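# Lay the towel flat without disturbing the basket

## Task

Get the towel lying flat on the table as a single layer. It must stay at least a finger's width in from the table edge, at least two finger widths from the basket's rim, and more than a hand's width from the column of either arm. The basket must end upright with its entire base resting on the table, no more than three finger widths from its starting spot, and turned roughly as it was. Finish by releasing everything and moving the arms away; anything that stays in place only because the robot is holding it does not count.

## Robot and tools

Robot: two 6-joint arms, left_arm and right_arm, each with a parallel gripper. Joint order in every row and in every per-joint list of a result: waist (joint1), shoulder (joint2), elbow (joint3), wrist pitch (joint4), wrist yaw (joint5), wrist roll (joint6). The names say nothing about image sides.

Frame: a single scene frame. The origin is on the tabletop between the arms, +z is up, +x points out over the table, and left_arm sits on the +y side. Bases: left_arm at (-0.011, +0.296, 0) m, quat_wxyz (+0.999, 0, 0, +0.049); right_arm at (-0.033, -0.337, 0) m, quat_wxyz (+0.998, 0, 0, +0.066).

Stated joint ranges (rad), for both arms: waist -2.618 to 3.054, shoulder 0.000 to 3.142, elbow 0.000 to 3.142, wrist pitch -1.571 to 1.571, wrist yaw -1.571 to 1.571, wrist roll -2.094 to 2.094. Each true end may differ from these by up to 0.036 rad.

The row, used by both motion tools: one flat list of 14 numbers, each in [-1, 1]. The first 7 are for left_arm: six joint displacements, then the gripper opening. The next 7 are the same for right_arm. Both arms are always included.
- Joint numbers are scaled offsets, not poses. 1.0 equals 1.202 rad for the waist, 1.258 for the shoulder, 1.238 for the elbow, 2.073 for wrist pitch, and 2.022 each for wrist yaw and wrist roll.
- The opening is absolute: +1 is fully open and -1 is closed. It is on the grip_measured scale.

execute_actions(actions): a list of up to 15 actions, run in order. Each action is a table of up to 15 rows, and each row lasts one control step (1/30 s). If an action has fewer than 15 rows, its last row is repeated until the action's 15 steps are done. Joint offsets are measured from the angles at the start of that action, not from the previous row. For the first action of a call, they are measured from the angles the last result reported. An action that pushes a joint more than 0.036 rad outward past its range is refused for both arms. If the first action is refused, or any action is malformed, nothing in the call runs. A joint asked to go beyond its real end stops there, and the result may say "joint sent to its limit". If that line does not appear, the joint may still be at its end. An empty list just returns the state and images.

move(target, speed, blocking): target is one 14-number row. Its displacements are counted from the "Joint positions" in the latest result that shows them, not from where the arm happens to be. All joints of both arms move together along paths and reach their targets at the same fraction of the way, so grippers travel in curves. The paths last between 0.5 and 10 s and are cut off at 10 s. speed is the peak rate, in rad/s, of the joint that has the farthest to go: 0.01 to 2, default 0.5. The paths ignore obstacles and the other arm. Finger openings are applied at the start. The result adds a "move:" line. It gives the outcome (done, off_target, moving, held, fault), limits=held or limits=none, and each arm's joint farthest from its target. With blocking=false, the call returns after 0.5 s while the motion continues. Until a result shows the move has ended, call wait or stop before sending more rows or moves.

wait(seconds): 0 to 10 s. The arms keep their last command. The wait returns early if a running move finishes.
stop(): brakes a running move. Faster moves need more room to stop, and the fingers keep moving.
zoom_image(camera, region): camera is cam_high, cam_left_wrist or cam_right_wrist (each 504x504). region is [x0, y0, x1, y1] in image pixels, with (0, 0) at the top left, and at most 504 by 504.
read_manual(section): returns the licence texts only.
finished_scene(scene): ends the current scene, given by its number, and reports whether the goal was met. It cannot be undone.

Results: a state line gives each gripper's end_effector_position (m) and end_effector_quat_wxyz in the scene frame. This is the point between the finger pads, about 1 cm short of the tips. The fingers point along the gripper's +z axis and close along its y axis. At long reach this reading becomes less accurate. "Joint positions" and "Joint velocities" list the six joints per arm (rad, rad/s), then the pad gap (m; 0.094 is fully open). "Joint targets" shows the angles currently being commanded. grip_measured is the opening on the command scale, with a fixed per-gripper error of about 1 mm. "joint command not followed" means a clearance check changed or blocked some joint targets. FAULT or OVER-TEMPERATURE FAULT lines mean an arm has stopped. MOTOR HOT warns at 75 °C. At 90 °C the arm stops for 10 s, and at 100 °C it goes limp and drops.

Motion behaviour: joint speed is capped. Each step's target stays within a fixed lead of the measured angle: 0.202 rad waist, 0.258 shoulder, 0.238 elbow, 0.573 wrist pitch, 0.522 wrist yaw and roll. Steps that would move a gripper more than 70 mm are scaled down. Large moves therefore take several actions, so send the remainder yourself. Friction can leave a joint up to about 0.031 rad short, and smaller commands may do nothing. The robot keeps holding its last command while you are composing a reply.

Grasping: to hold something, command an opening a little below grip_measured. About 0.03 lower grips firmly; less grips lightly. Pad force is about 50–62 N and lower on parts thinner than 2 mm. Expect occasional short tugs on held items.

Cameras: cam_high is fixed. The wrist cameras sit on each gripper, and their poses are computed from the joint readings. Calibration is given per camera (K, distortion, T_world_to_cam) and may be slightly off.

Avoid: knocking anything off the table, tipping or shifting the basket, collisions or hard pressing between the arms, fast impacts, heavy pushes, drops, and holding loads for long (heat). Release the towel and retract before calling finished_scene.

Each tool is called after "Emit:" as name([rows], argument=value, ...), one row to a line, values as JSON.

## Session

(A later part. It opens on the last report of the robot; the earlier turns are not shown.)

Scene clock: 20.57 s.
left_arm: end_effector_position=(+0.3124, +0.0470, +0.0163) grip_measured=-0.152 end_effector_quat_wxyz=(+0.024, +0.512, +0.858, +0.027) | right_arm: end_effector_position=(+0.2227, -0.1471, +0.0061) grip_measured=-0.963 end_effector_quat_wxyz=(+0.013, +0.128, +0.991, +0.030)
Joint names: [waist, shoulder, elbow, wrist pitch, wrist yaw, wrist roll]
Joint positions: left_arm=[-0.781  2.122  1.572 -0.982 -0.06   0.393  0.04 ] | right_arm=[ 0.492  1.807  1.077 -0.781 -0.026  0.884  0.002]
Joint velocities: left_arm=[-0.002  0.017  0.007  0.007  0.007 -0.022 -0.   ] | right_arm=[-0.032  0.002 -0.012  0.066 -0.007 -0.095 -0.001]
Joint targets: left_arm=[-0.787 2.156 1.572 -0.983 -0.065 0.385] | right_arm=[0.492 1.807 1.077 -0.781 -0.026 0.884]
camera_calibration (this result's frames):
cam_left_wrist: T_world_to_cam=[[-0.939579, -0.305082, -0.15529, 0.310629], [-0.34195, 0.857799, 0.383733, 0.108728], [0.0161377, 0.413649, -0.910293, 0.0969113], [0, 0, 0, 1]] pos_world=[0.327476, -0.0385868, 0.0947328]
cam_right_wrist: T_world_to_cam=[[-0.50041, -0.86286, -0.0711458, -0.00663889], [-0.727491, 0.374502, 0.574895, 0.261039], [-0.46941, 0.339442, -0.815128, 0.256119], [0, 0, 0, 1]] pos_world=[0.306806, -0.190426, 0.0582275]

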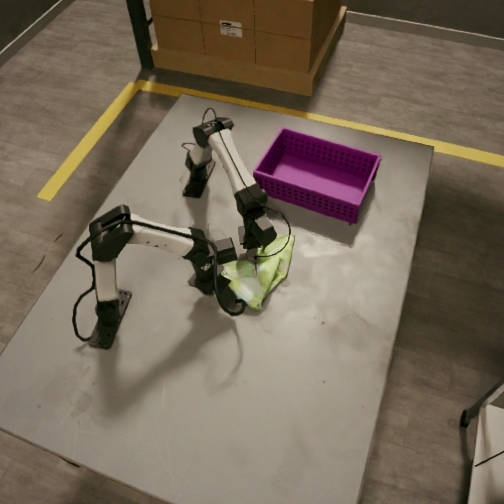

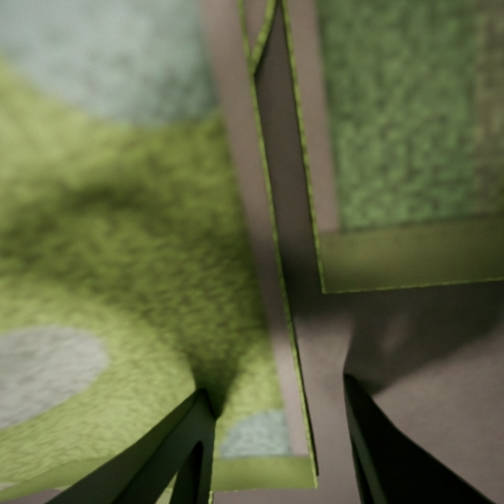

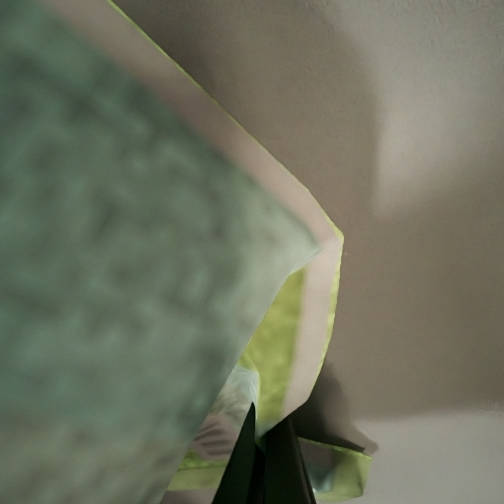

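Emit:
execute_actions([
  [[0,0.028,0,0,-0.004,0,-0.19,0,0,0,0,0,0,-1],[0,0.028,0,0,-0.006,0,-0.23,0,0,0,0,0,0,-1],[0,0.028,0,0,-0.008,0,-0.27,0,0,0,0,0,0,-1],[0,0.028,0,0,-0.01,0,-0.31,0,0,0,0,0,0,-1],[0,0.029,0,0,-0.012,0,-0.35,0,0,0,0,0,0,-1],[0,0.029,0,0,-0.014,0,-0.4,0,0,0,0,0,0,-1],[0,0.03,0,0,-0.016,0,-0.45,0,0,0,0,0,0,-1],[0,0.03,0,0,-0.018,0,-0.5,0,0,0,0,0,0,-1],[0,0.03,0,0,-0.02,0,-0.55,0,0,0,0,0,0,-1],[0,0.031,0,0,-0.022,0,-0.6,0,0,0,0,0,0,-1],[0,0.031,0,0,-0.024,0,-0.64,0,0,0,0,0,0,-1],[0,0.032,0,0,-0.026,0,-0.68,0,0,0,0,0,0,-1],[0,0.032,0,0,-0.028,0,-0.72,0,0,0,0,0,0,-1],[0,0.032,0,0,-0.03,0,-0.76,0,0,0,0,0,0,-1],[0,0.032,0,0,-0.032,0,-0.8,0,0,0,0,0,0,-1]],
  [[0,0.028,0,0,-0.006,0,-0.84,0,0,0,0,0,0,-1],[0,0.028,0,0,-0.007,0,-0.88,0,0,0,0,0,0,-1],[0,0.028,0,0,-0.008,0,-0.92,0,0,0,0,0,0,-1],[0,0.028,0,0,-0.009,0,-0.96,0,0,0,0,0,0,-1],[0,0.028,0,0,-0.01,0,-1,0,0,0,0,0,0,-1],[0,0.028,0,0,-0.01,0,-1,0,0,0,0,0,0,-1],[0,0.028,0,0,-0.01,0,-1,0,0,0,0,0,0,-1],[0,0.028,0,0,-0.01,0,-1,0,0,0,0,0,0,-1],[0,0.01,0,0,-0.01,0,-1,0,0,0,0,0,0,-1],[0,0,0,0,-0.01,0,-1,0,0,0,0,0,0,-1]],
])

Scene clock: 22.10 s.
left_arm: end_effector_position=(+0.3202, +0.0546, +0.0165) grip_measured=-0.979 end_effector_quat_wxyz=(+0.030, +0.510, +0.857, +0.058) | right_arm: end_effector_position=(+0.2227, -0.1471, +0.0061) grip_measured=-0.963 end_effector_quat_wxyz=(+0.013, +0.128, +0.991, +0.030)
Joint names: [waist, shoulder, elbow, wrist pitch, wrist yaw, wrist roll]
Joint positions: left_arm=[-0.781  2.124  1.572 -0.976 -0.124  0.393  0.001] | right_arm=[ 0.492  1.807  1.077 -0.781 -0.026  0.884  0.002]
Joint velocities: left_arm=[ 0.002  0.002  0.007  0.066 -0.051 -0.066  0.   ] | right_arm=[-0.012 -0.022  0.017  0.037 -0.007 -0.081 -0.001]
Joint targets: left_arm=[-0.781 2.124 1.572 -0.978 -0.127 0.393] | right_arm=[0.492 1.807 1.077 -0.781 -0.026 0.884]
camera_calibration (this result's frames):
cam_left_wrist: T_world_to_cam=[[-0.930971, -0.298985, -0.209525, 0.31811], [-0.361136, 0.838406, 0.408236, 0.111586], [0.0536107, 0.455723, -0.888506, 0.0791294], [0, 0, 0, 1]] pos_world=[0.332207, -0.0345046, 0.0914059]
cam_right_wrist: T_world_to_cam=[[-0.50041, -0.86286, -0.0711458, -0.00663889], [-0.727491, 0.374502, 0.574895, 0.261039], [-0.46941, 0.339442, -0.815128, 0.256119], [0, 0, 0, 1]] pos_world=[0.306806, -0.190426, 0.0582275]

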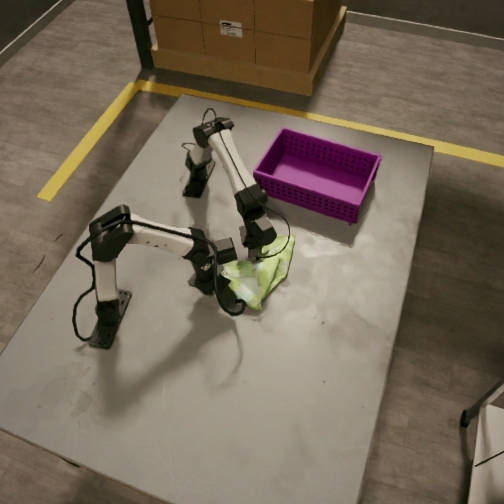

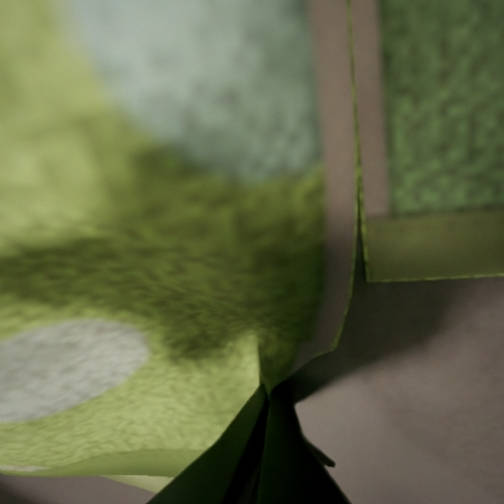

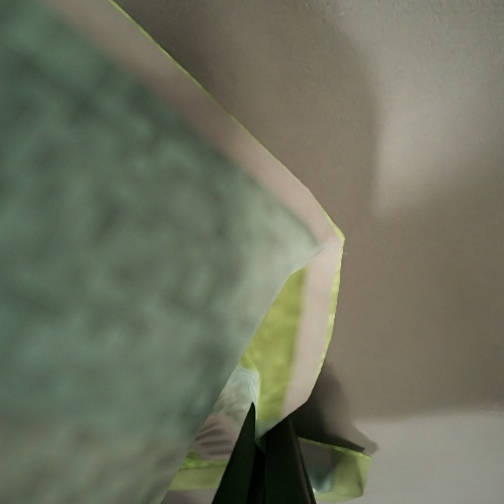

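Emit:
move(target=[-0.083,-0.647,0.137,-0.205,0.066,0.248,-1, -0.502,-0.55,0.449,-0.341,0.015,-1.0,-1], speed=0.9)

Scene clock: 27.10 s.
left_arm: end_effector_position=(+0.1981, +0.0923, +0.3126) grip_measured=-0.979 end_effector_quat_wxyz=(+0.283, +0.707, +0.648, +0.014) | right_arm: end_effector_position=(+0.1931, -0.3294, +0.3107) grip_measured=-0.962 end_effector_quat_wxyz=(+0.239, -0.527, +0.803, -0.144)
Joint names: [waist, shoulder, elbow, wrist pitch, wrist yaw, wrist roll]
Joint positions: left_arm=[-0.87   1.323  1.718 -1.391  0.004  0.885  0.001] | right_arm=[-0.1    1.123  1.606 -1.488 -0.003 -1.128  0.002]
Joint velocities: left_arm=[ 0.002 -0.002  0.017  0.007 -0.037 -0.081 -0.001] | right_arm=[-0.002  0.007 -0.017  0.022  0.007  0.051 -0.001]
Joint targets: left_arm=[-0.880 1.310 1.742 -1.401 0.010 0.895] | right_arm=[-0.111 1.115 1.632 -1.488 0.004 -1.138]
move: off_target (left_arm, right_arm); limits=none; left_arm: farthest joint: the elbow, 0.024 radians from its target (0.170 radians at the start); right_arm: farthest joint: the elbow, 0.027 radians from its target (0.556 radians at the start)
camera_calibration (this result's frames):
cam_left_wrist: T_world_to_cam=[[-0.828884, 0.135449, -0.542775, 0.321522], [0.119292, 0.990725, 0.0650608, -0.0869258], [0.546553, -0.010821, -0.837354, 0.261049], [0, 0, 0, 1]] pos_world=[0.134196, 0.0453946, 0.39876]
cam_right_wrist: T_world_to_cam=[[0.66565, -0.630666, 0.398963, -0.451828], [-0.734635, -0.647787, 0.201703, -0.086767], [0.131236, -0.427355, -0.894508, 0.208445], [0, 0, 0, 1]] pos_world=[0.209661, -0.252079, 0.384219]

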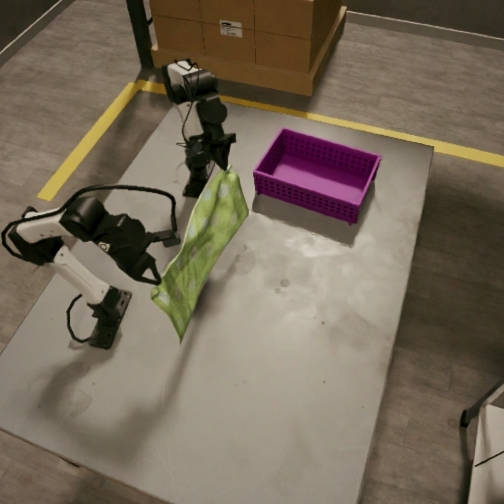

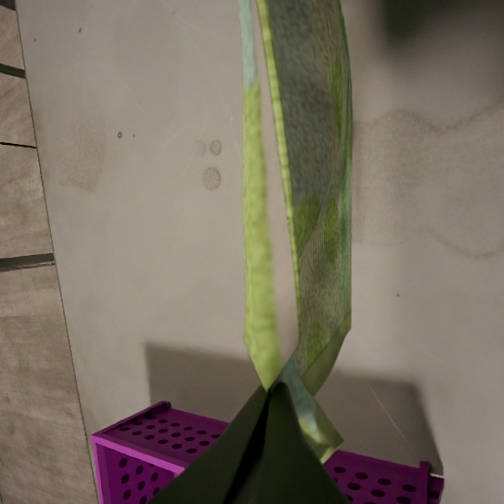

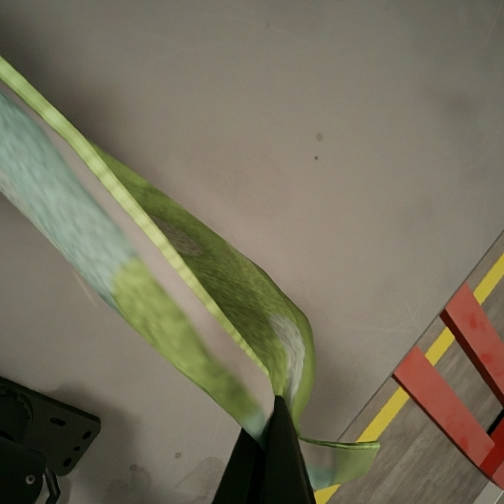

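Emit:
move(target=[0.035,0,0.02,0,0,0.0,-1, -0.04,0,0.02,0,0,-0.215,-1], speed=0.8)

Emit:
zoom_image(camera="cam_high", region=[100, 140, 320, 360])

Scene clock: 29.63 s.
left_arm: end_effector_position=(+0.2036, +0.0981, +0.3126) grip_measured=-0.979 end_effector_quat_wxyz=(+0.283, +0.698, +0.657, +0.017) | right_arm: end_effector_position=(+0.1931, -0.3366, +0.3106) grip_measured=-0.962 end_effector_quat_wxyz=(+0.201, -0.673, +0.685, -0.193)
Joint names: [waist, shoulder, elbow, wrist pitch, wrist yaw, wrist roll]
Joint positions: left_arm=[-0.84   1.323  1.718 -1.391  0.007  0.886  0.001] | right_arm=[-0.135  1.123  1.606 -1.489 -0.008 -1.553  0.002]
Joint velocities: left_arm=[-0.002  0.002 -0.002 -0.051 -0.051 -0.037  0.   ] | right_arm=[ 0.007 -0.007 -0.002 -0.037 -0.022  0.007  0.   ]
Joint targets: left_arm=[-0.828 1.323 1.743 -1.391 0.004 0.885] | right_arm=[-0.148 1.123 1.631 -1.489 -0.003 -1.563]
move: off_target (left_arm, right_arm); limits=none; left_arm: farthest joint: the elbow, 0.025 radians from its target (0.025 radians at the start); right_arm: farthest joint: the elbow, 0.025 radians from its target (0.025 radians at the start)
camera_calibration (this result's frames):
cam_left_wrist: T_world_to_cam=[[-0.833242, 0.111798, -0.541489, 0.328109], [0.0924308, 0.993728, 0.0629362, -0.0874725], [0.545128, 0.00239084, -0.838349, 0.25741], [0, 0, 0, 1]] pos_world=[0.141158, 0.0496267, 0.398972]
cam_right_wrist: T_world_to_cam=[[0.814369, -0.283823, 0.506209, -0.401601], [-0.499003, -0.787797, 0.36107, -0.233562], [0.29631, -0.546644, -0.783186, 0.0986708], [0, 0, 0, 1]] pos_world=[0.181266, -0.244045, 0.364904]

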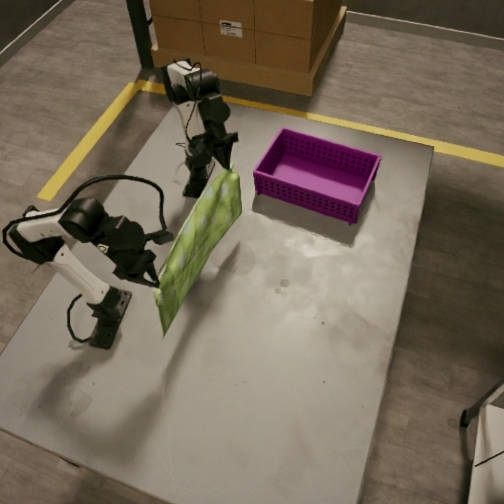

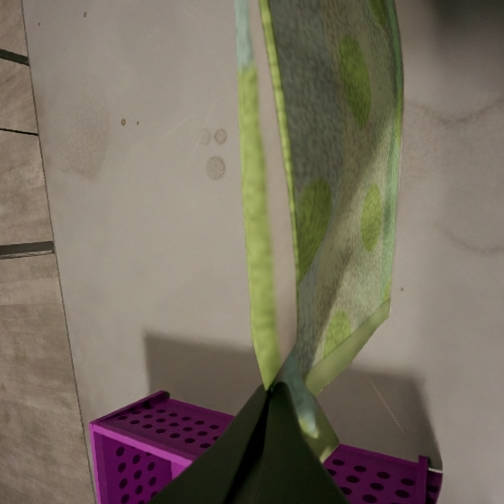

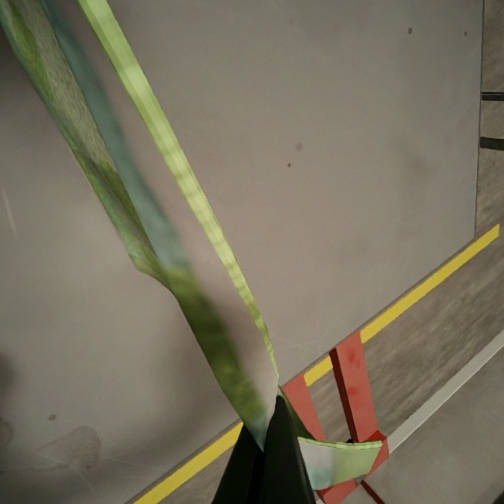

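Region (100, 140, 320, 360) of cam_high's 504x504 image, scaled by 2.291, with more detail than that image has.

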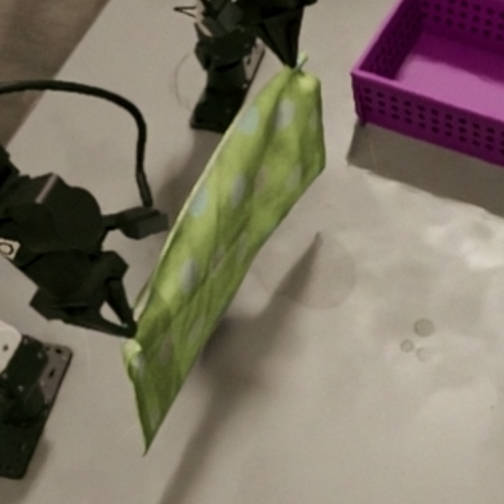

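Emit:
move(target=[0,0,-0.093,0,0,0,-1, 0,0,-0.093,0,0,0,-1], speed=0.3)

Emit:
zoom_image(camera="cam_high", region=[100, 140, 320, 360])

Scene clock: 31.97 s.
left_arm: end_effector_position=(+0.1979, +0.1016, +0.2816) grip_measured=-0.979 end_effector_quat_wxyz=(+0.238, +0.707, +0.665, +0.010) | right_arm: end_effector_position=(+0.1871, -0.3352, +0.2793) grip_measured=-0.962 end_effector_quat_wxyz=(+0.170, -0.682, +0.694, -0.156)
Joint names: [waist, shoulder, elbow, wrist pitch, wrist yaw, wrist roll]
Joint positions: left_arm=[-0.84   1.323  1.625 -1.391  0.015  0.886  0.001] | right_arm=[-0.135  1.123  1.508 -1.491 -0.016 -1.553  0.002]
Joint velocities: left_arm=[-0.007 -0.002 -0.007  0.007 -0.022 -0.037  0.   ] | right_arm=[ 0.012  0.002  0.012  0.037 -0.081 -0.081  0.   ]
Joint targets: left_arm=[-0.840 1.323 1.603 -1.392 0.008 0.886] | right_arm=[-0.135 1.123 1.491 -1.489 -0.008 -1.552]
move: off_target (left_arm); limits=none; left_arm: farthest joint: the elbow, 0.022 radians from its target (0.115 radians at the start); right_arm: farthest joint: the elbow, 0.017 radians from its target (0.115 radians at the start)
camera_calibration (this result's frames):
cam_left_wrist: T_world_to_cam=[[-0.869416, 0.144259, -0.472552, 0.290662], [0.10242, 0.988272, 0.113261, -0.104109], [0.483349, 0.0500722, -0.873995, 0.251982], [0, 0, 0, 1]] pos_world=[0.141574, 0.04834, 0.369375]
cam_right_wrist: T_world_to_cam=[[0.861805, -0.283489, 0.420627, -0.365384], [-0.457417, -0.792743, 0.402899, -0.245213], [0.219232, -0.539622, -0.812862, 0.101807], [0, 0, 0, 1]] pos_world=[0.180405, -0.243036, 0.335241]

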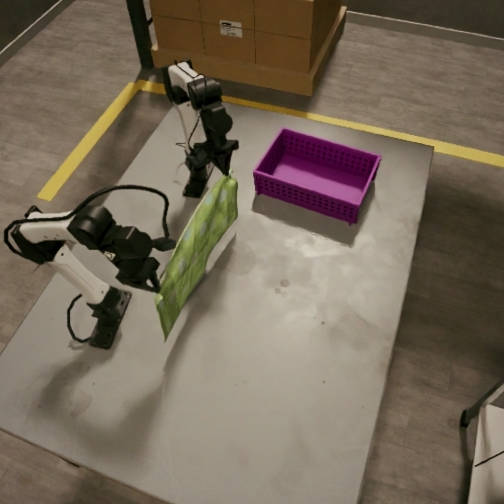

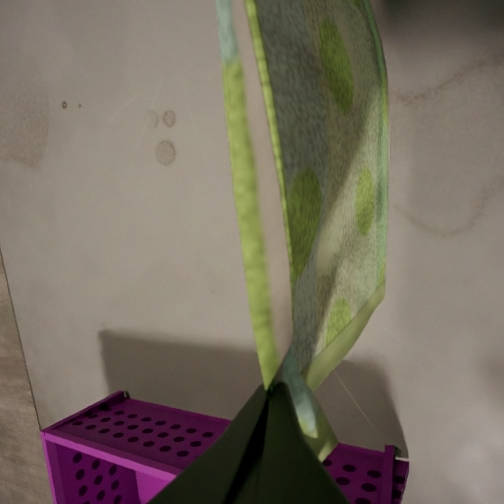

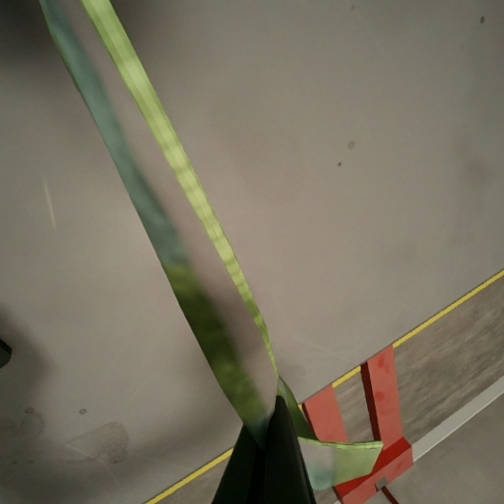

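Region (100, 140, 320, 360) of cam_high's 504x504 image, scaled by 2.291, with more detail than that image has.

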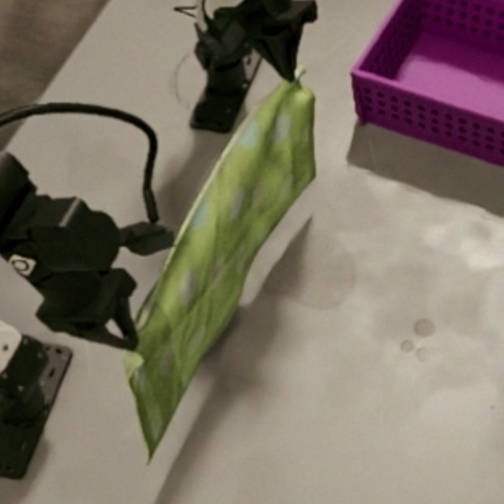

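Emit:
execute_actions([
  [[0.0178,0.0563,0.0329,0.0153,0,0.0196,-1,0,0.0638,0.0285,0.0267,0,0,-1],[0.0355,0.1126,0.0658,0.0307,0,0.0391,-1,0,0.1276,0.057,0.0534,0,0,-1],[0.0534,0.1391,0.0785,0.034,0,0.0451,-1,0,0.1576,0.0673,0.0608,0,0,-1],[0.0711,0.1656,0.0912,0.0373,0,0.0511,-1,0,0.1876,0.0777,0.0682,0,0,-1],[0.0889,0.1921,0.104,0.0407,0,0.0571,-1,0,0.2176,0.088,0.0756,0,0,-1],[0.1008,0.2186,0.1167,0.044,0,0.063,-1,0,0.2476,0.0983,0.083,0,0,-1],[0.1128,0.2451,0.1294,0.0473,0,0.069,-1,0,0.2776,0.1087,0.0904,0,0,-1],[0.1247,0.2716,0.1421,0.0506,0,0.075,-1,0,0.3076,0.119,0.0978,0,0,-1],[0.1367,0.2981,0.1548,0.0539,0,0.0809,-1,0,0.3376,0.1294,0.1052,0,0,-1],[0.1486,0.3246,0.1675,0.0572,0,0.0869,-1,0,0.3676,0.1397,0.1126,0,0,-1],[0.1606,0.3511,0.1802,0.0605,0,0.0929,-1,0,0.3976,0.15,0.12,0,0,-1],[0.1725,0.3776,0.1929,0.0638,0,0.0988,-1,0,0.4276,0.1604,0.1274,0,0,-1],[0.1845,0.4041,0.2056,0.0671,0,0.1048,-1,0,0.4576,0.1707,0.1348,0,0,-1],[0.1964,0.4306,0.2183,0.0704,0,0.1108,-1,0,0.4876,0.1811,0.1422,0,0,-1],[0.2084,0.4571,0.2311,0.0738,0,0.1168,-1,0,0.5176,0.1914,0.1496,0,0,-1]],
  [[0.0247,0.086,0.078,0,0,0.0191,-1,0,0.0883,0.0717,0.0153,0,0,-1],[0.0304,0.1125,0.0996,0,0,0.022,-1,0,0.1154,0.0908,0.016,0,0,-1],[0.036,0.1389,0.1211,0,0,0.0248,-1,0,0.1424,0.11,0.0168,0,0,-1],[0.0417,0.1653,0.1427,0,0,0.0277,-1,0,0.1695,0.1292,0.0176,0,0,-1],[0.0473,0.1918,0.1642,0,0,0.0305,-1,0,0.1966,0.1484,0.0184,0,0,-1],[0.0529,0.2182,0.1857,0,0,0.0333,-1,0,0.2237,0.1675,0.0191,0,0,-1],[0.0586,0.2446,0.2073,0,0,0.0362,-1,0,0.2508,0.1867,0.0199,0,0,-1],[0.0642,0.271,0.2288,0,0,0.039,-1,0,0.2778,0.2059,0.0207,0,0,-1],[0.0699,0.2975,0.2504,0,0,0.0419,-1,0,0.3049,0.225,0.0214,0,0,-1],[0.0755,0.3239,0.2719,0,0,0.0447,-1,0,0.332,0.2442,0.0222,0,0,-1],[0.0811,0.3503,0.2934,0,0,0.0475,-1,0,0.3591,0.2634,0.023,0,0,-1],[0.0868,0.3768,0.315,0,0,0.0504,-1,0,0.3862,0.2825,0.0237,0,0,-1],[0.0924,0.4032,0.3365,0,0,0.0532,-1,0,0.4132,0.3017,0.0245,0,0,-1],[0.0981,0.4296,0.3581,0,0,0.0561,-1,0,0.4403,0.3209,0.0253,0,0,-1],[0.1037,0.4561,0.3796,0,0,0.0589,-1,0,0.4674,0.3401,0.026,0,0,-1]],
  [[0.0212,0.0751,0.0646,0.0263,0,0.0124,-1,0,0.077,0.0514,0.0418,0,0,-1],[0.0243,0.0935,0.0755,0.0304,0,0.0143,-1,0,0.0959,0.0591,0.0497,0,0,-1],[0.0272,0.1103,0.0854,0.0341,0,0.0159,-1,0,0.1131,0.0661,0.0569,0,0,-1],[0.0298,0.1256,0.0944,0.0375,0,0.0175,-1,0,0.1288,0.0724,0.0635,0,0,-1],[0.0321,0.139,0.1024,0.0405,0,0.0188,-1,0,0.1427,0.078,0.0692,0,0,-1],[0.0342,0.151,0.1095,0.0432,0,0.02,-1,0,0.155,0.083,0.0744,0,0,-1],[0.0359,0.1612,0.1155,0.0454,0,0.021,-1,0,0.1654,0.0872,0.0787,0,0,-1],[0.0374,0.1698,0.1206,0.0474,0,0.0219,-1,0,0.1743,0.0908,0.0825,0,0,-1],[0.0386,0.1768,0.1247,0.0489,0,0.0225,-1,0,0.1814,0.0938,0.0855,0,0,-1],[0.0395,0.1822,0.1279,0.0501,0,0.0231,-1,0,0.1869,0.096,0.0878,0,0,-1],[0.0402,0.1859,0.1301,0.0509,0,0.0234,-1,0,0.1907,0.0975,0.0893,0,0,-1],[0.0405,0.1881,0.1314,0.0514,0,0.0237,-1,0,0.193,0.0984,0.0903,0,0,-1]],
])

Scene clock: 37.13 s.
left_arm: end_effector_position=(+0.4900, +0.0898, +0.0333) grip_measured=-0.979 end_effector_quat_wxyz=(+0.096, +0.704, +0.704, +0.030) | right_arm: end_effector_position=(+0.4864, -0.3355, +0.0153) grip_measured=-0.963 end_effector_quat_wxyz=(+0.068, -0.698, +0.711, -0.054)
Joint names: [waist, shoulder, elbow, wrist pitch, wrist yaw, wrist roll]
Joint positions: left_arm=[-0.483  2.563  2.388 -1.196  0.02   1.184  0.001] | right_arm=[-0.135  2.466  2.141 -1.073 -0.018 -1.553  0.002]
Joint velocities: left_arm=[ 0.002  0.002  0.037  0.007 -0.037 -0.007 -0.   ] | right_arm=[-0.002 -0.002 -0.012  0.125  0.022 -0.037 -0.   ]
Joint targets: left_arm=[-0.474 2.571 2.422 -1.170 0.020 1.196] | right_arm=[-0.135 2.478 2.169 -1.041 -0.018 -1.553]
camera_calibration (this result's frames):
cam_left_wrist: T_world_to_cam=[[-0.948353, 0.163306, -0.271951, 0.459299], [0.0716497, 0.945424, 0.317867, -0.0821306], [0.309019, 0.281965, -0.908297, -0.039947], [0, 0, 0, 1]] pos_world=[0.453807, 0.0139055, 0.11473]
cam_right_wrist: T_world_to_cam=[[0.946348, -0.283659, 0.154799, -0.549487], [-0.322322, -0.794344, 0.514904, -0.0701633], [-0.0230934, -0.537173, -0.843156, -0.0593673], [0, 0, 0, 1]] pos_world=[0.49602, -0.243491, 0.0711314]

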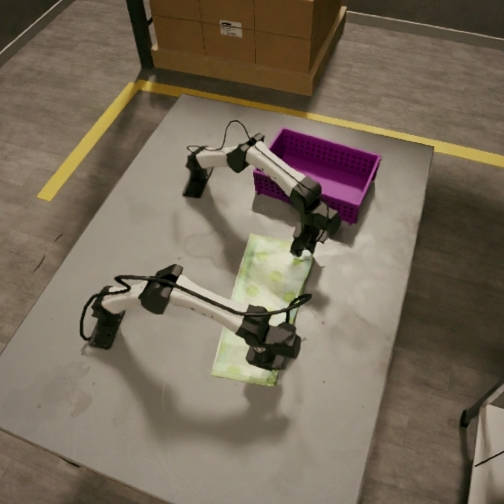

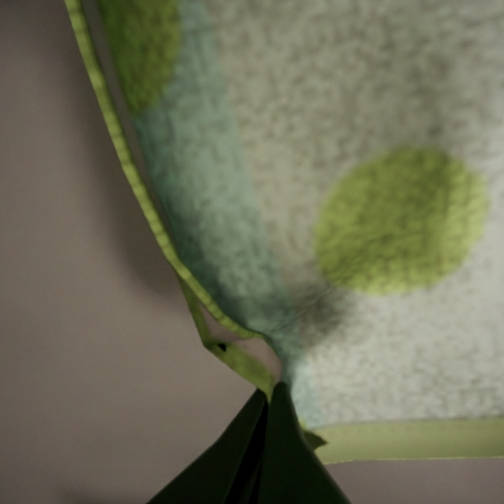

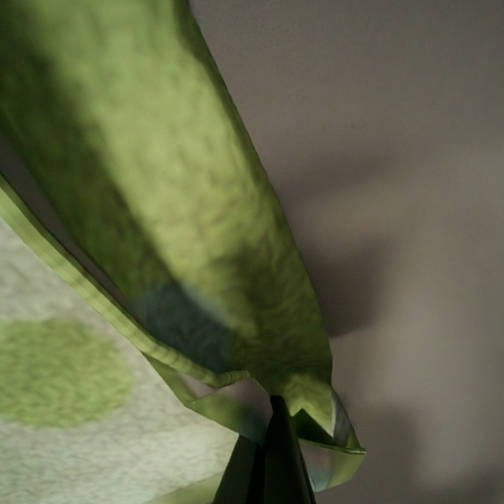

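Emit:
zoom_image(camera="cam_high", region=[180, 210, 370, 400])

Region (180, 210, 370, 400) of cam_high's 504x504 image, scaled by 2.653, with more detail than that image has.

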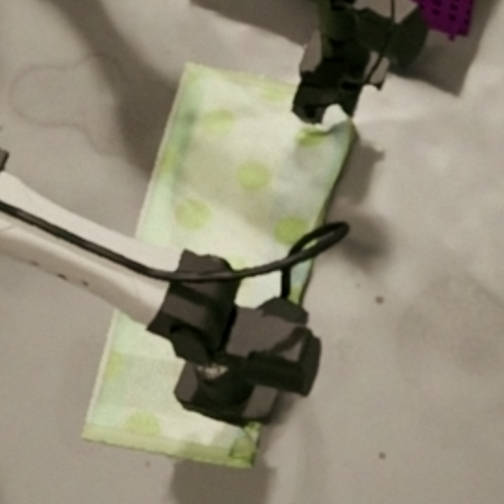

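Emit:
execute_actions(actions=[])

Scene clock: 37.53 s.
left_arm: end_effector_position=(+0.4927, +0.0887, +0.0356) grip_measured=-0.979 end_effector_quat_wxyz=(+0.102, +0.704, +0.702, +0.032) | right_arm: end_effector_position=(+0.4884, -0.3355, +0.0124) grip_measured=-0.963 end_effector_quat_wxyz=(+0.070, -0.698, +0.711, -0.056)
Joint names: [waist, shoulder, elbow, wrist pitch, wrist yaw, wrist roll]
Joint positions: left_arm=[-0.483  2.563  2.394 -1.19   0.02   1.187  0.001] | right_arm=[-0.135  2.472  2.141 -1.062 -0.018 -1.553  0.002]
Joint velocities: left_arm=[-0.032  0.002  0.012 -0.081 -0.037  0.022 -0.001] | right_arm=[-0.012  0.012  0.017 -0.051  0.022  0.022 -0.   ]
Joint targets: left_arm=[-0.474 2.571 2.422 -1.170 0.020 1.196] | right_arm=[-0.135 2.478 2.169 -1.041 -0.018 -1.553]
camera_calibration (this result's frames):
cam_left_wrist: T_world_to_cam=[[-0.944539, 0.164972, -0.283953, 0.461059], [0.0706926, 0.946532, 0.314769, -0.0815243], [0.320699, 0.277238, -0.905699, -0.043844], [0, 0, 0, 1]] pos_world=[0.455312, 0.0132587, 0.116871]
cam_right_wrist: T_world_to_cam=[[0.94569, -0.283657, 0.158771, -0.550644], [-0.32448, -0.794339, 0.513554, -0.0669263], [-0.0195552, -0.537181, -0.84324, -0.0635519], [0, 0, 0, 1]] pos_world=[0.49778, -0.243495, 0.0682072]

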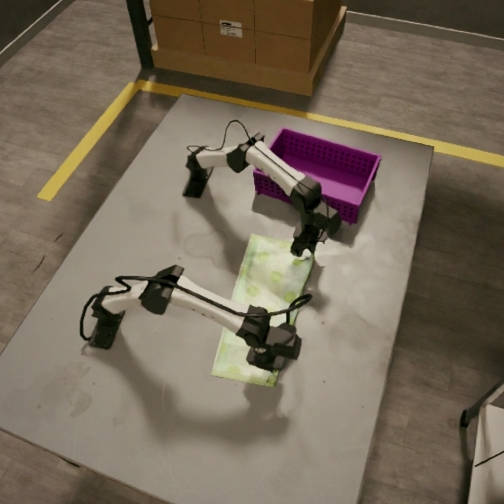

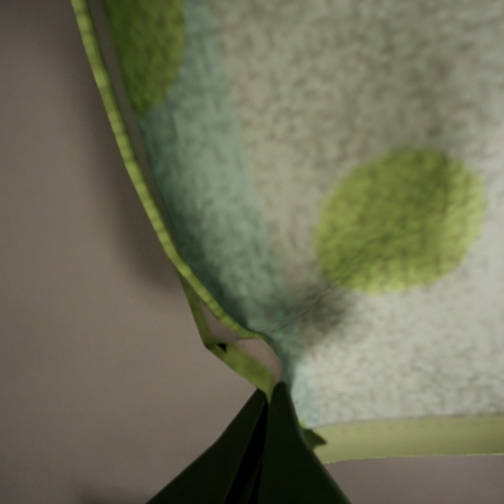

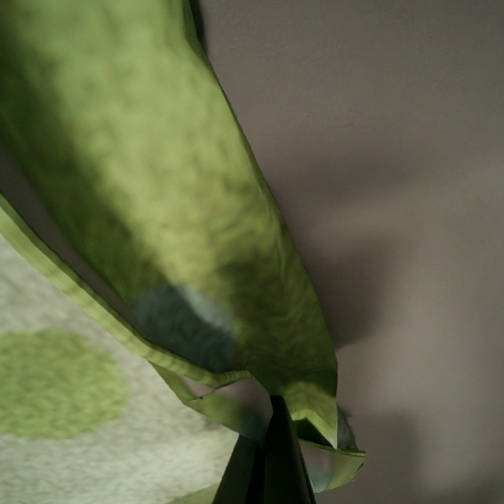

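Emit:
execute_actions([
  [[0.009,0,0.02,0.012,0,0,-1,0,0,0.03,0,0,0,-1],[0.01,0,0.021,0.014,0,0,-1,0,0,0.039,0,0,0,-1],[0.011,0,0.022,0.016,0,0,-1,0,0,0.048,0,0,0,-1],[0.012,0,0.023,0.018,0,0,-1,0,0,0.057,0,0,0,-1],[0.013,0,0.024,0.02,0,0,-1,0,0,0.066,0,0,0,-1],[0.014,0,0.025,0.022,0,0,-1,0,0,0.075,0,0,0,-1],[0.015,0,0.026,0.024,0,0,-1,0,0,0.084,0,0,0,-1],[0.016,0,0.027,0.026,0,0,-1,0,0,0.093,0,0,0,-1],[0.017,0,0.028,0.028,0,0,-1,0,0,0.102,0,0,0,-1],[0.018,0,0.029,0.03,0,0,-1,0,0.004,0.111,0,0,0,-1],[0.019,0,0.03,0.032,0,0,-1,0,0.008,0.12,0,0,0,-1],[0.02,0,0.031,0.034,0,0,-1,0,0.012,0.128,0,0,0,-1],[0.021,0,0.032,0.036,0,0,-1,0,0.016,0.136,0,0,0,-1],[0.022,0,0.033,0.038,0,0,-1,0,0.02,0.144,0,0,0,-1],[0.023,0,0.034,0.04,0,0,-1,0,0.024,0.15,0,0,0,-1]],
  [[0.01,0.006,0.01,0.016,0,0,-1,0,0.016,0.035,0.01,0,0,-1],[0.011,0.008,0.01,0.018,0,0,-1,0,0.022,0.041,0.011,0,0,-1],[0.012,0.01,0.01,0.02,0,0,-1,0,0.028,0.047,0.012,0,0,-1],[0.013,0.012,0.01,0.022,0,0,-1,0,0.034,0.053,0.013,0,0,-1],[0.014,0.014,0.01,0.024,0,0,-1,0,0.04,0.059,0.014,0,0,-1],[0.015,0.016,0.01,0.026,0,0,-1,0,0.046,0.065,0.015,0,0,-1],[0.016,0.018,0.01,0.028,0,0,-1,0,0.052,0.071,0.016,0,0,-1],[0.017,0.02,0.01,0.03,0,0,-1,0,0.058,0.077,0.017,0,0,-1],[0.018,0.022,0.01,0.032,0,0,-1,0,0.064,0.083,0.018,0,0,-1],[0.019,0.024,0.01,0.034,0,0,-1,0,0.07,0.088,0.019,0,0,-1],[0.02,0.026,0.01,0.036,0,0,-1,0,0.075,0.093,0.02,0,0,-1],[0.021,0.028,0.01,0.038,0,0,-1,0,0.08,0.097,0.021,0,0,-1],[0.022,0.03,0.01,0.04,0,0,-1,0,0.084,0.1,0.021,0,0,-1],[0.023,0.03,0.01,0.042,0,0,-1,0,0.087,0.102,0.021,0,0,-1],[0.024,0.03,0.01,0.043,0,0,-1,0,0.089,0.103,0.021,0,0,-1]],
])

Scene clock: 39.20 s.
left_arm: end_effector_position=(+0.5216, +0.0966, +0.0330) grip_measured=-0.979 end_effector_quat_wxyz=(+0.141, +0.689, +0.709, +0.052) | right_arm: end_effector_position=(+0.5392, -0.3356, +0.0257) grip_measured=-0.963 end_effector_quat_wxyz=(+0.118, -0.692, +0.704, -0.103)
Joint names: [waist, shoulder, elbow, wrist pitch, wrist yaw, wrist roll]
Joint positions: left_arm=[-0.451  2.582  2.397 -1.085  0.02   1.187  0.001] | right_arm=[-0.135  2.587  2.375 -1.045 -0.018 -1.553  0.002]
Joint velocities: left_arm=[ 0.027  0.09   0.012  0.037 -0.022  0.066 -0.001] | right_arm=[-0.017  0.129  0.071 -0.066 -0.022 -0.022  0.001]
Joint targets: left_arm=[-0.438 2.601 2.409 -1.054 0.020 1.187] | right_arm=[-0.135 2.594 2.413 -1.022 -0.018 -1.553]
camera_calibration (this result's frames):
cam_left_wrist: T_world_to_cam=[[-0.922287, 0.125049, -0.365717, 0.481235], [0.015628, 0.957507, 0.287987, -0.0617329], [0.386189, 0.259892, -0.88505, -0.0907978], [0, 0, 0, 1]] pos_world=[0.479867, 0.0225292, 0.113414]
cam_right_wrist: T_world_to_cam=[[0.915372, -0.283587, 0.285782, -0.587721], [-0.391216, -0.794186, 0.464994, -0.0200985], [0.0950976, -0.537445, -0.837919, -0.11343], [0, 0, 0, 1]] pos_world=[0.540907, -0.243594, 0.0822607]

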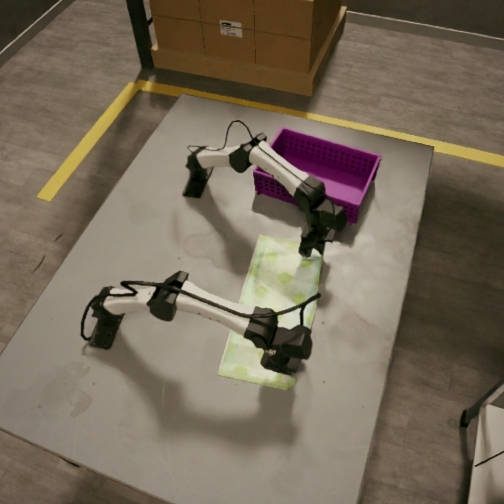

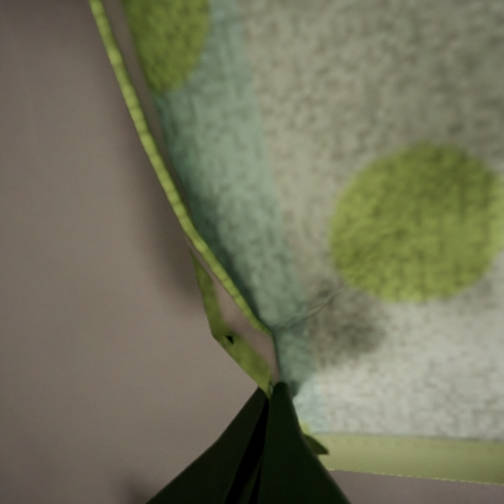

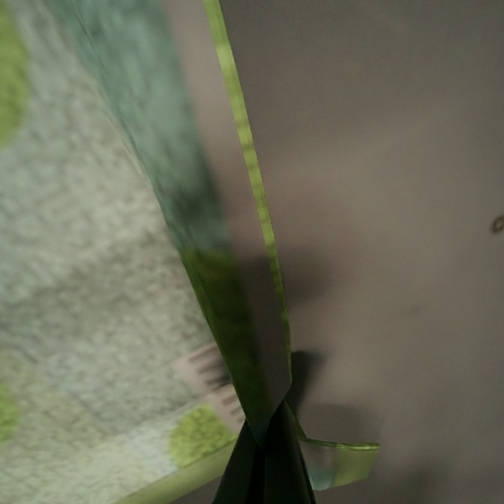

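Emit:
execute_actions([
  [[0,0,0,0,0,0,-0.9,0,0,0,0,0,0,-0.9],[0,0,0,0,0,0,-0.8,0,0,0,0,0,0,-0.8],[0,0,0,0,0,0,-0.7,0,0,0,0,0,0,-0.7],[0,0,0,0,0,0,-0.6,0,0,0,0,0,0,-0.6],[0,0,0,0,0,0,-0.5,0,0,0,0,0,0,-0.5],[0,-0.02,0,0,0,0,-0.5,0,-0.02,0,0,0,0,-0.5],[0,-0.035,0,0,0,0,-0.5,0,-0.035,0,0,0,0,-0.5],[0,-0.05,0,0,0,0,-0.5,0,-0.05,0,0,0,0,-0.5],[0,-0.065,0,0,0,0,-0.5,0,-0.065,0,0,0,0,-0.5],[0,-0.08,0,0,0,0,-0.5,0,-0.08,0,0,0,0,-0.5],[0,-0.095,0,0,0,0,-0.5,0,-0.095,0,0,0,0,-0.5],[0,-0.11,0,0,0,0,-0.5,0,-0.11,0,0,0,0,-0.5],[0,-0.125,0,0,0,0,-0.5,0,-0.125,0,0,0,0,-0.5],[0,-0.14,0,0,0,0,-0.5,0,-0.14,0,0,0,0,-0.5],[0,-0.15,0,0,0,0,-0.5,0,-0.15,0,0,0,0,-0.5]],
])

Scene clock: 40.13 s.
left_arm: end_effector_position=(+0.5287, +0.0957, +0.1054) grip_measured=-0.503 end_effector_quat_wxyz=(+0.202, +0.680, +0.700, +0.079) | right_arm: end_effector_position=(+0.5460, -0.3356, +0.0940) grip_measured=-0.502 end_effector_quat_wxyz=(+0.160, -0.685, +0.696, -0.145)
Joint names: [waist, shoulder, elbow, wrist pitch, wrist yaw, wrist roll]
Joint positions: left_arm=[-0.448  2.452  2.397 -1.08   0.02   1.187  0.023] | right_arm=[-0.135  2.467  2.381 -1.049 -0.018 -1.553  0.023]
Joint velocities: left_arm=[-0.012 -0.725 -0.007 -0.066 -0.007 -0.095  0.   ] | right_arm=[-0.007 -0.716 -0.002 -0.022 -0.007 -0.007  0.   ]
Joint targets: left_arm=[-0.451 2.393 2.397 -1.086 0.020 1.187] | right_arm=[-0.135 2.399 2.375 -1.045 -0.018 -1.553]
camera_calibration (this result's frames):
cam_left_wrist: T_world_to_cam=[[-0.868432, 0.102773, -0.48504, 0.500609], [-0.0207236, 0.969902, 0.242613, -0.0589305], [0.495375, 0.220745, -0.840164, -0.0879479], [0, 0, 0, 1]] pos_world=[0.477091, 0.0251216, 0.183222]
cam_right_wrist: T_world_to_cam=[[0.873907, -0.283492, 0.394865, -0.60099], [-0.444782, -0.794062, 0.414288, -0.0151714], [0.1961, -0.537678, -0.820029, -0.113769], [0, 0, 0, 1]] pos_world=[0.540772, -0.243594, 0.150301]

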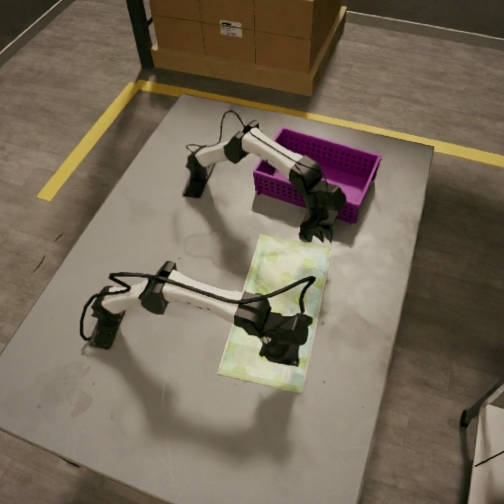

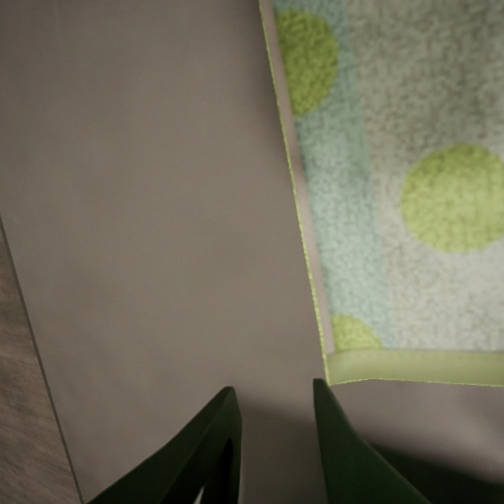

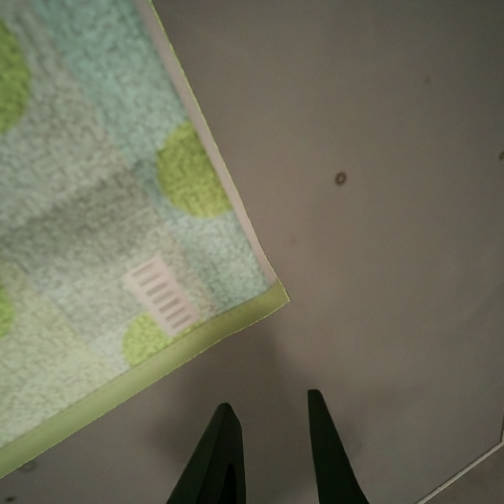

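Emit:
move(target=[-0.25,-1.0,-0.767,-0.145,0,0,-0.5, 0,-1.0,-0.767,-0.17,0,0,-0.5], speed=1.2)

Emit:
zoom_image(camera="cam_high", region=[190, 170, 410, 410])

Scene clock: 42.00 s.
left_arm: end_effector_position=(+0.1932, +0.1404, +0.2636) grip_measured=-0.502 end_effector_quat_wxyz=(+0.227, +0.771, +0.592, +0.054) | right_arm: end_effector_position=(+0.2164, -0.3348, +0.2513) grip_measured=-0.502 end_effector_quat_wxyz=(+0.151, -0.687, +0.698, -0.136)
Joint names: [waist, shoulder, elbow, wrist pitch, wrist yaw, wrist roll]
Joint positions: left_arm=[-0.738  1.203  1.472 -1.37   0.02   1.187  0.023] | right_arm=[-0.135  1.214  1.451 -1.398 -0.018 -1.553  0.023]
Joint velocities: left_arm=[-0.027 -0.002  0.002  0.007 -0.007  0.051 -0.   ] | right_arm=[ 0.007  0.007 -0.012  0.007 -0.007 -0.037  0.001]
Joint targets: left_arm=[-0.748 1.193 1.448 -1.381 0.020 1.187] | right_arm=[-0.135 1.209 1.431 -1.401 -0.018 -1.553]
move: off_target (left_arm); limits=none; left_arm: farthest joint: the elbow, 0.024 radians from its target (0.950 radians at the start); right_arm: farthest joint: the elbow, 0.020 radians from its target (0.949 radians at the start)
camera_calibration (this result's frames):
cam_left_wrist: T_world_to_cam=[[-0.789214, 0.336617, -0.513644, 0.240812], [0.250973, 0.940148, 0.230506, -0.192784], [0.560494, 0.0530077, -0.82646, 0.208742], [0, 0, 0, 1]] pos_world=[0.121437, 0.0891196, 0.340647]
cam_right_wrist: T_world_to_cam=[[0.883855, -0.283515, 0.372049, -0.371329], [-0.433887, -0.794087, 0.425637, -0.231518], [0.174765, -0.537629, -0.824871, 0.086089], [0, 0, 0, 1]] pos_world=[0.212703, -0.242839, 0.307708]

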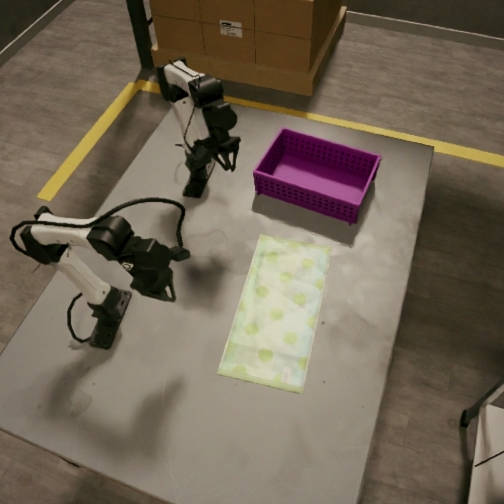

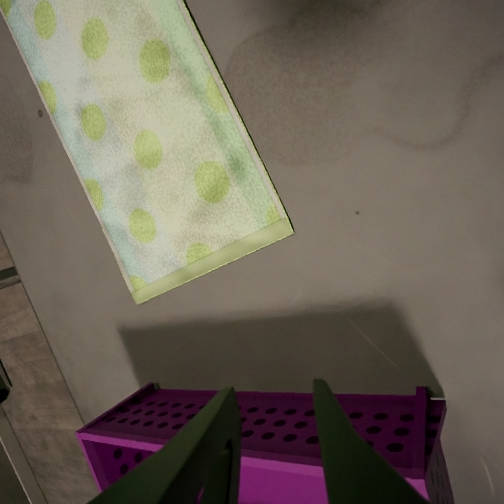

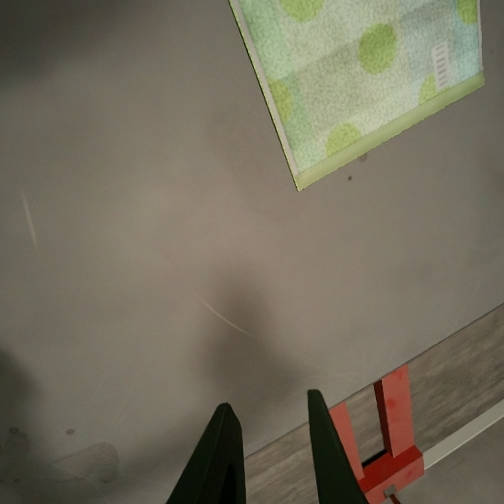

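Region (190, 170, 410, 410) of cam_high's 504x504 image, scaled by 2.100, with more detail than that image has; it fills the left 462 columns of this view, and the rest is white.

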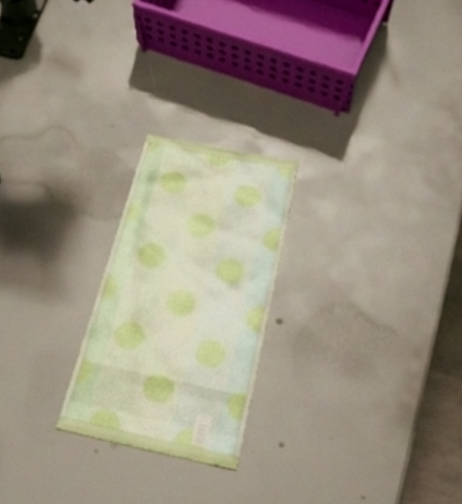

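The towel is flat with all hems visible, and it's well clear of the basket, the table edges and both columns.

Emit:
finished_scene(scene=2)

The scene is finished: the task was done.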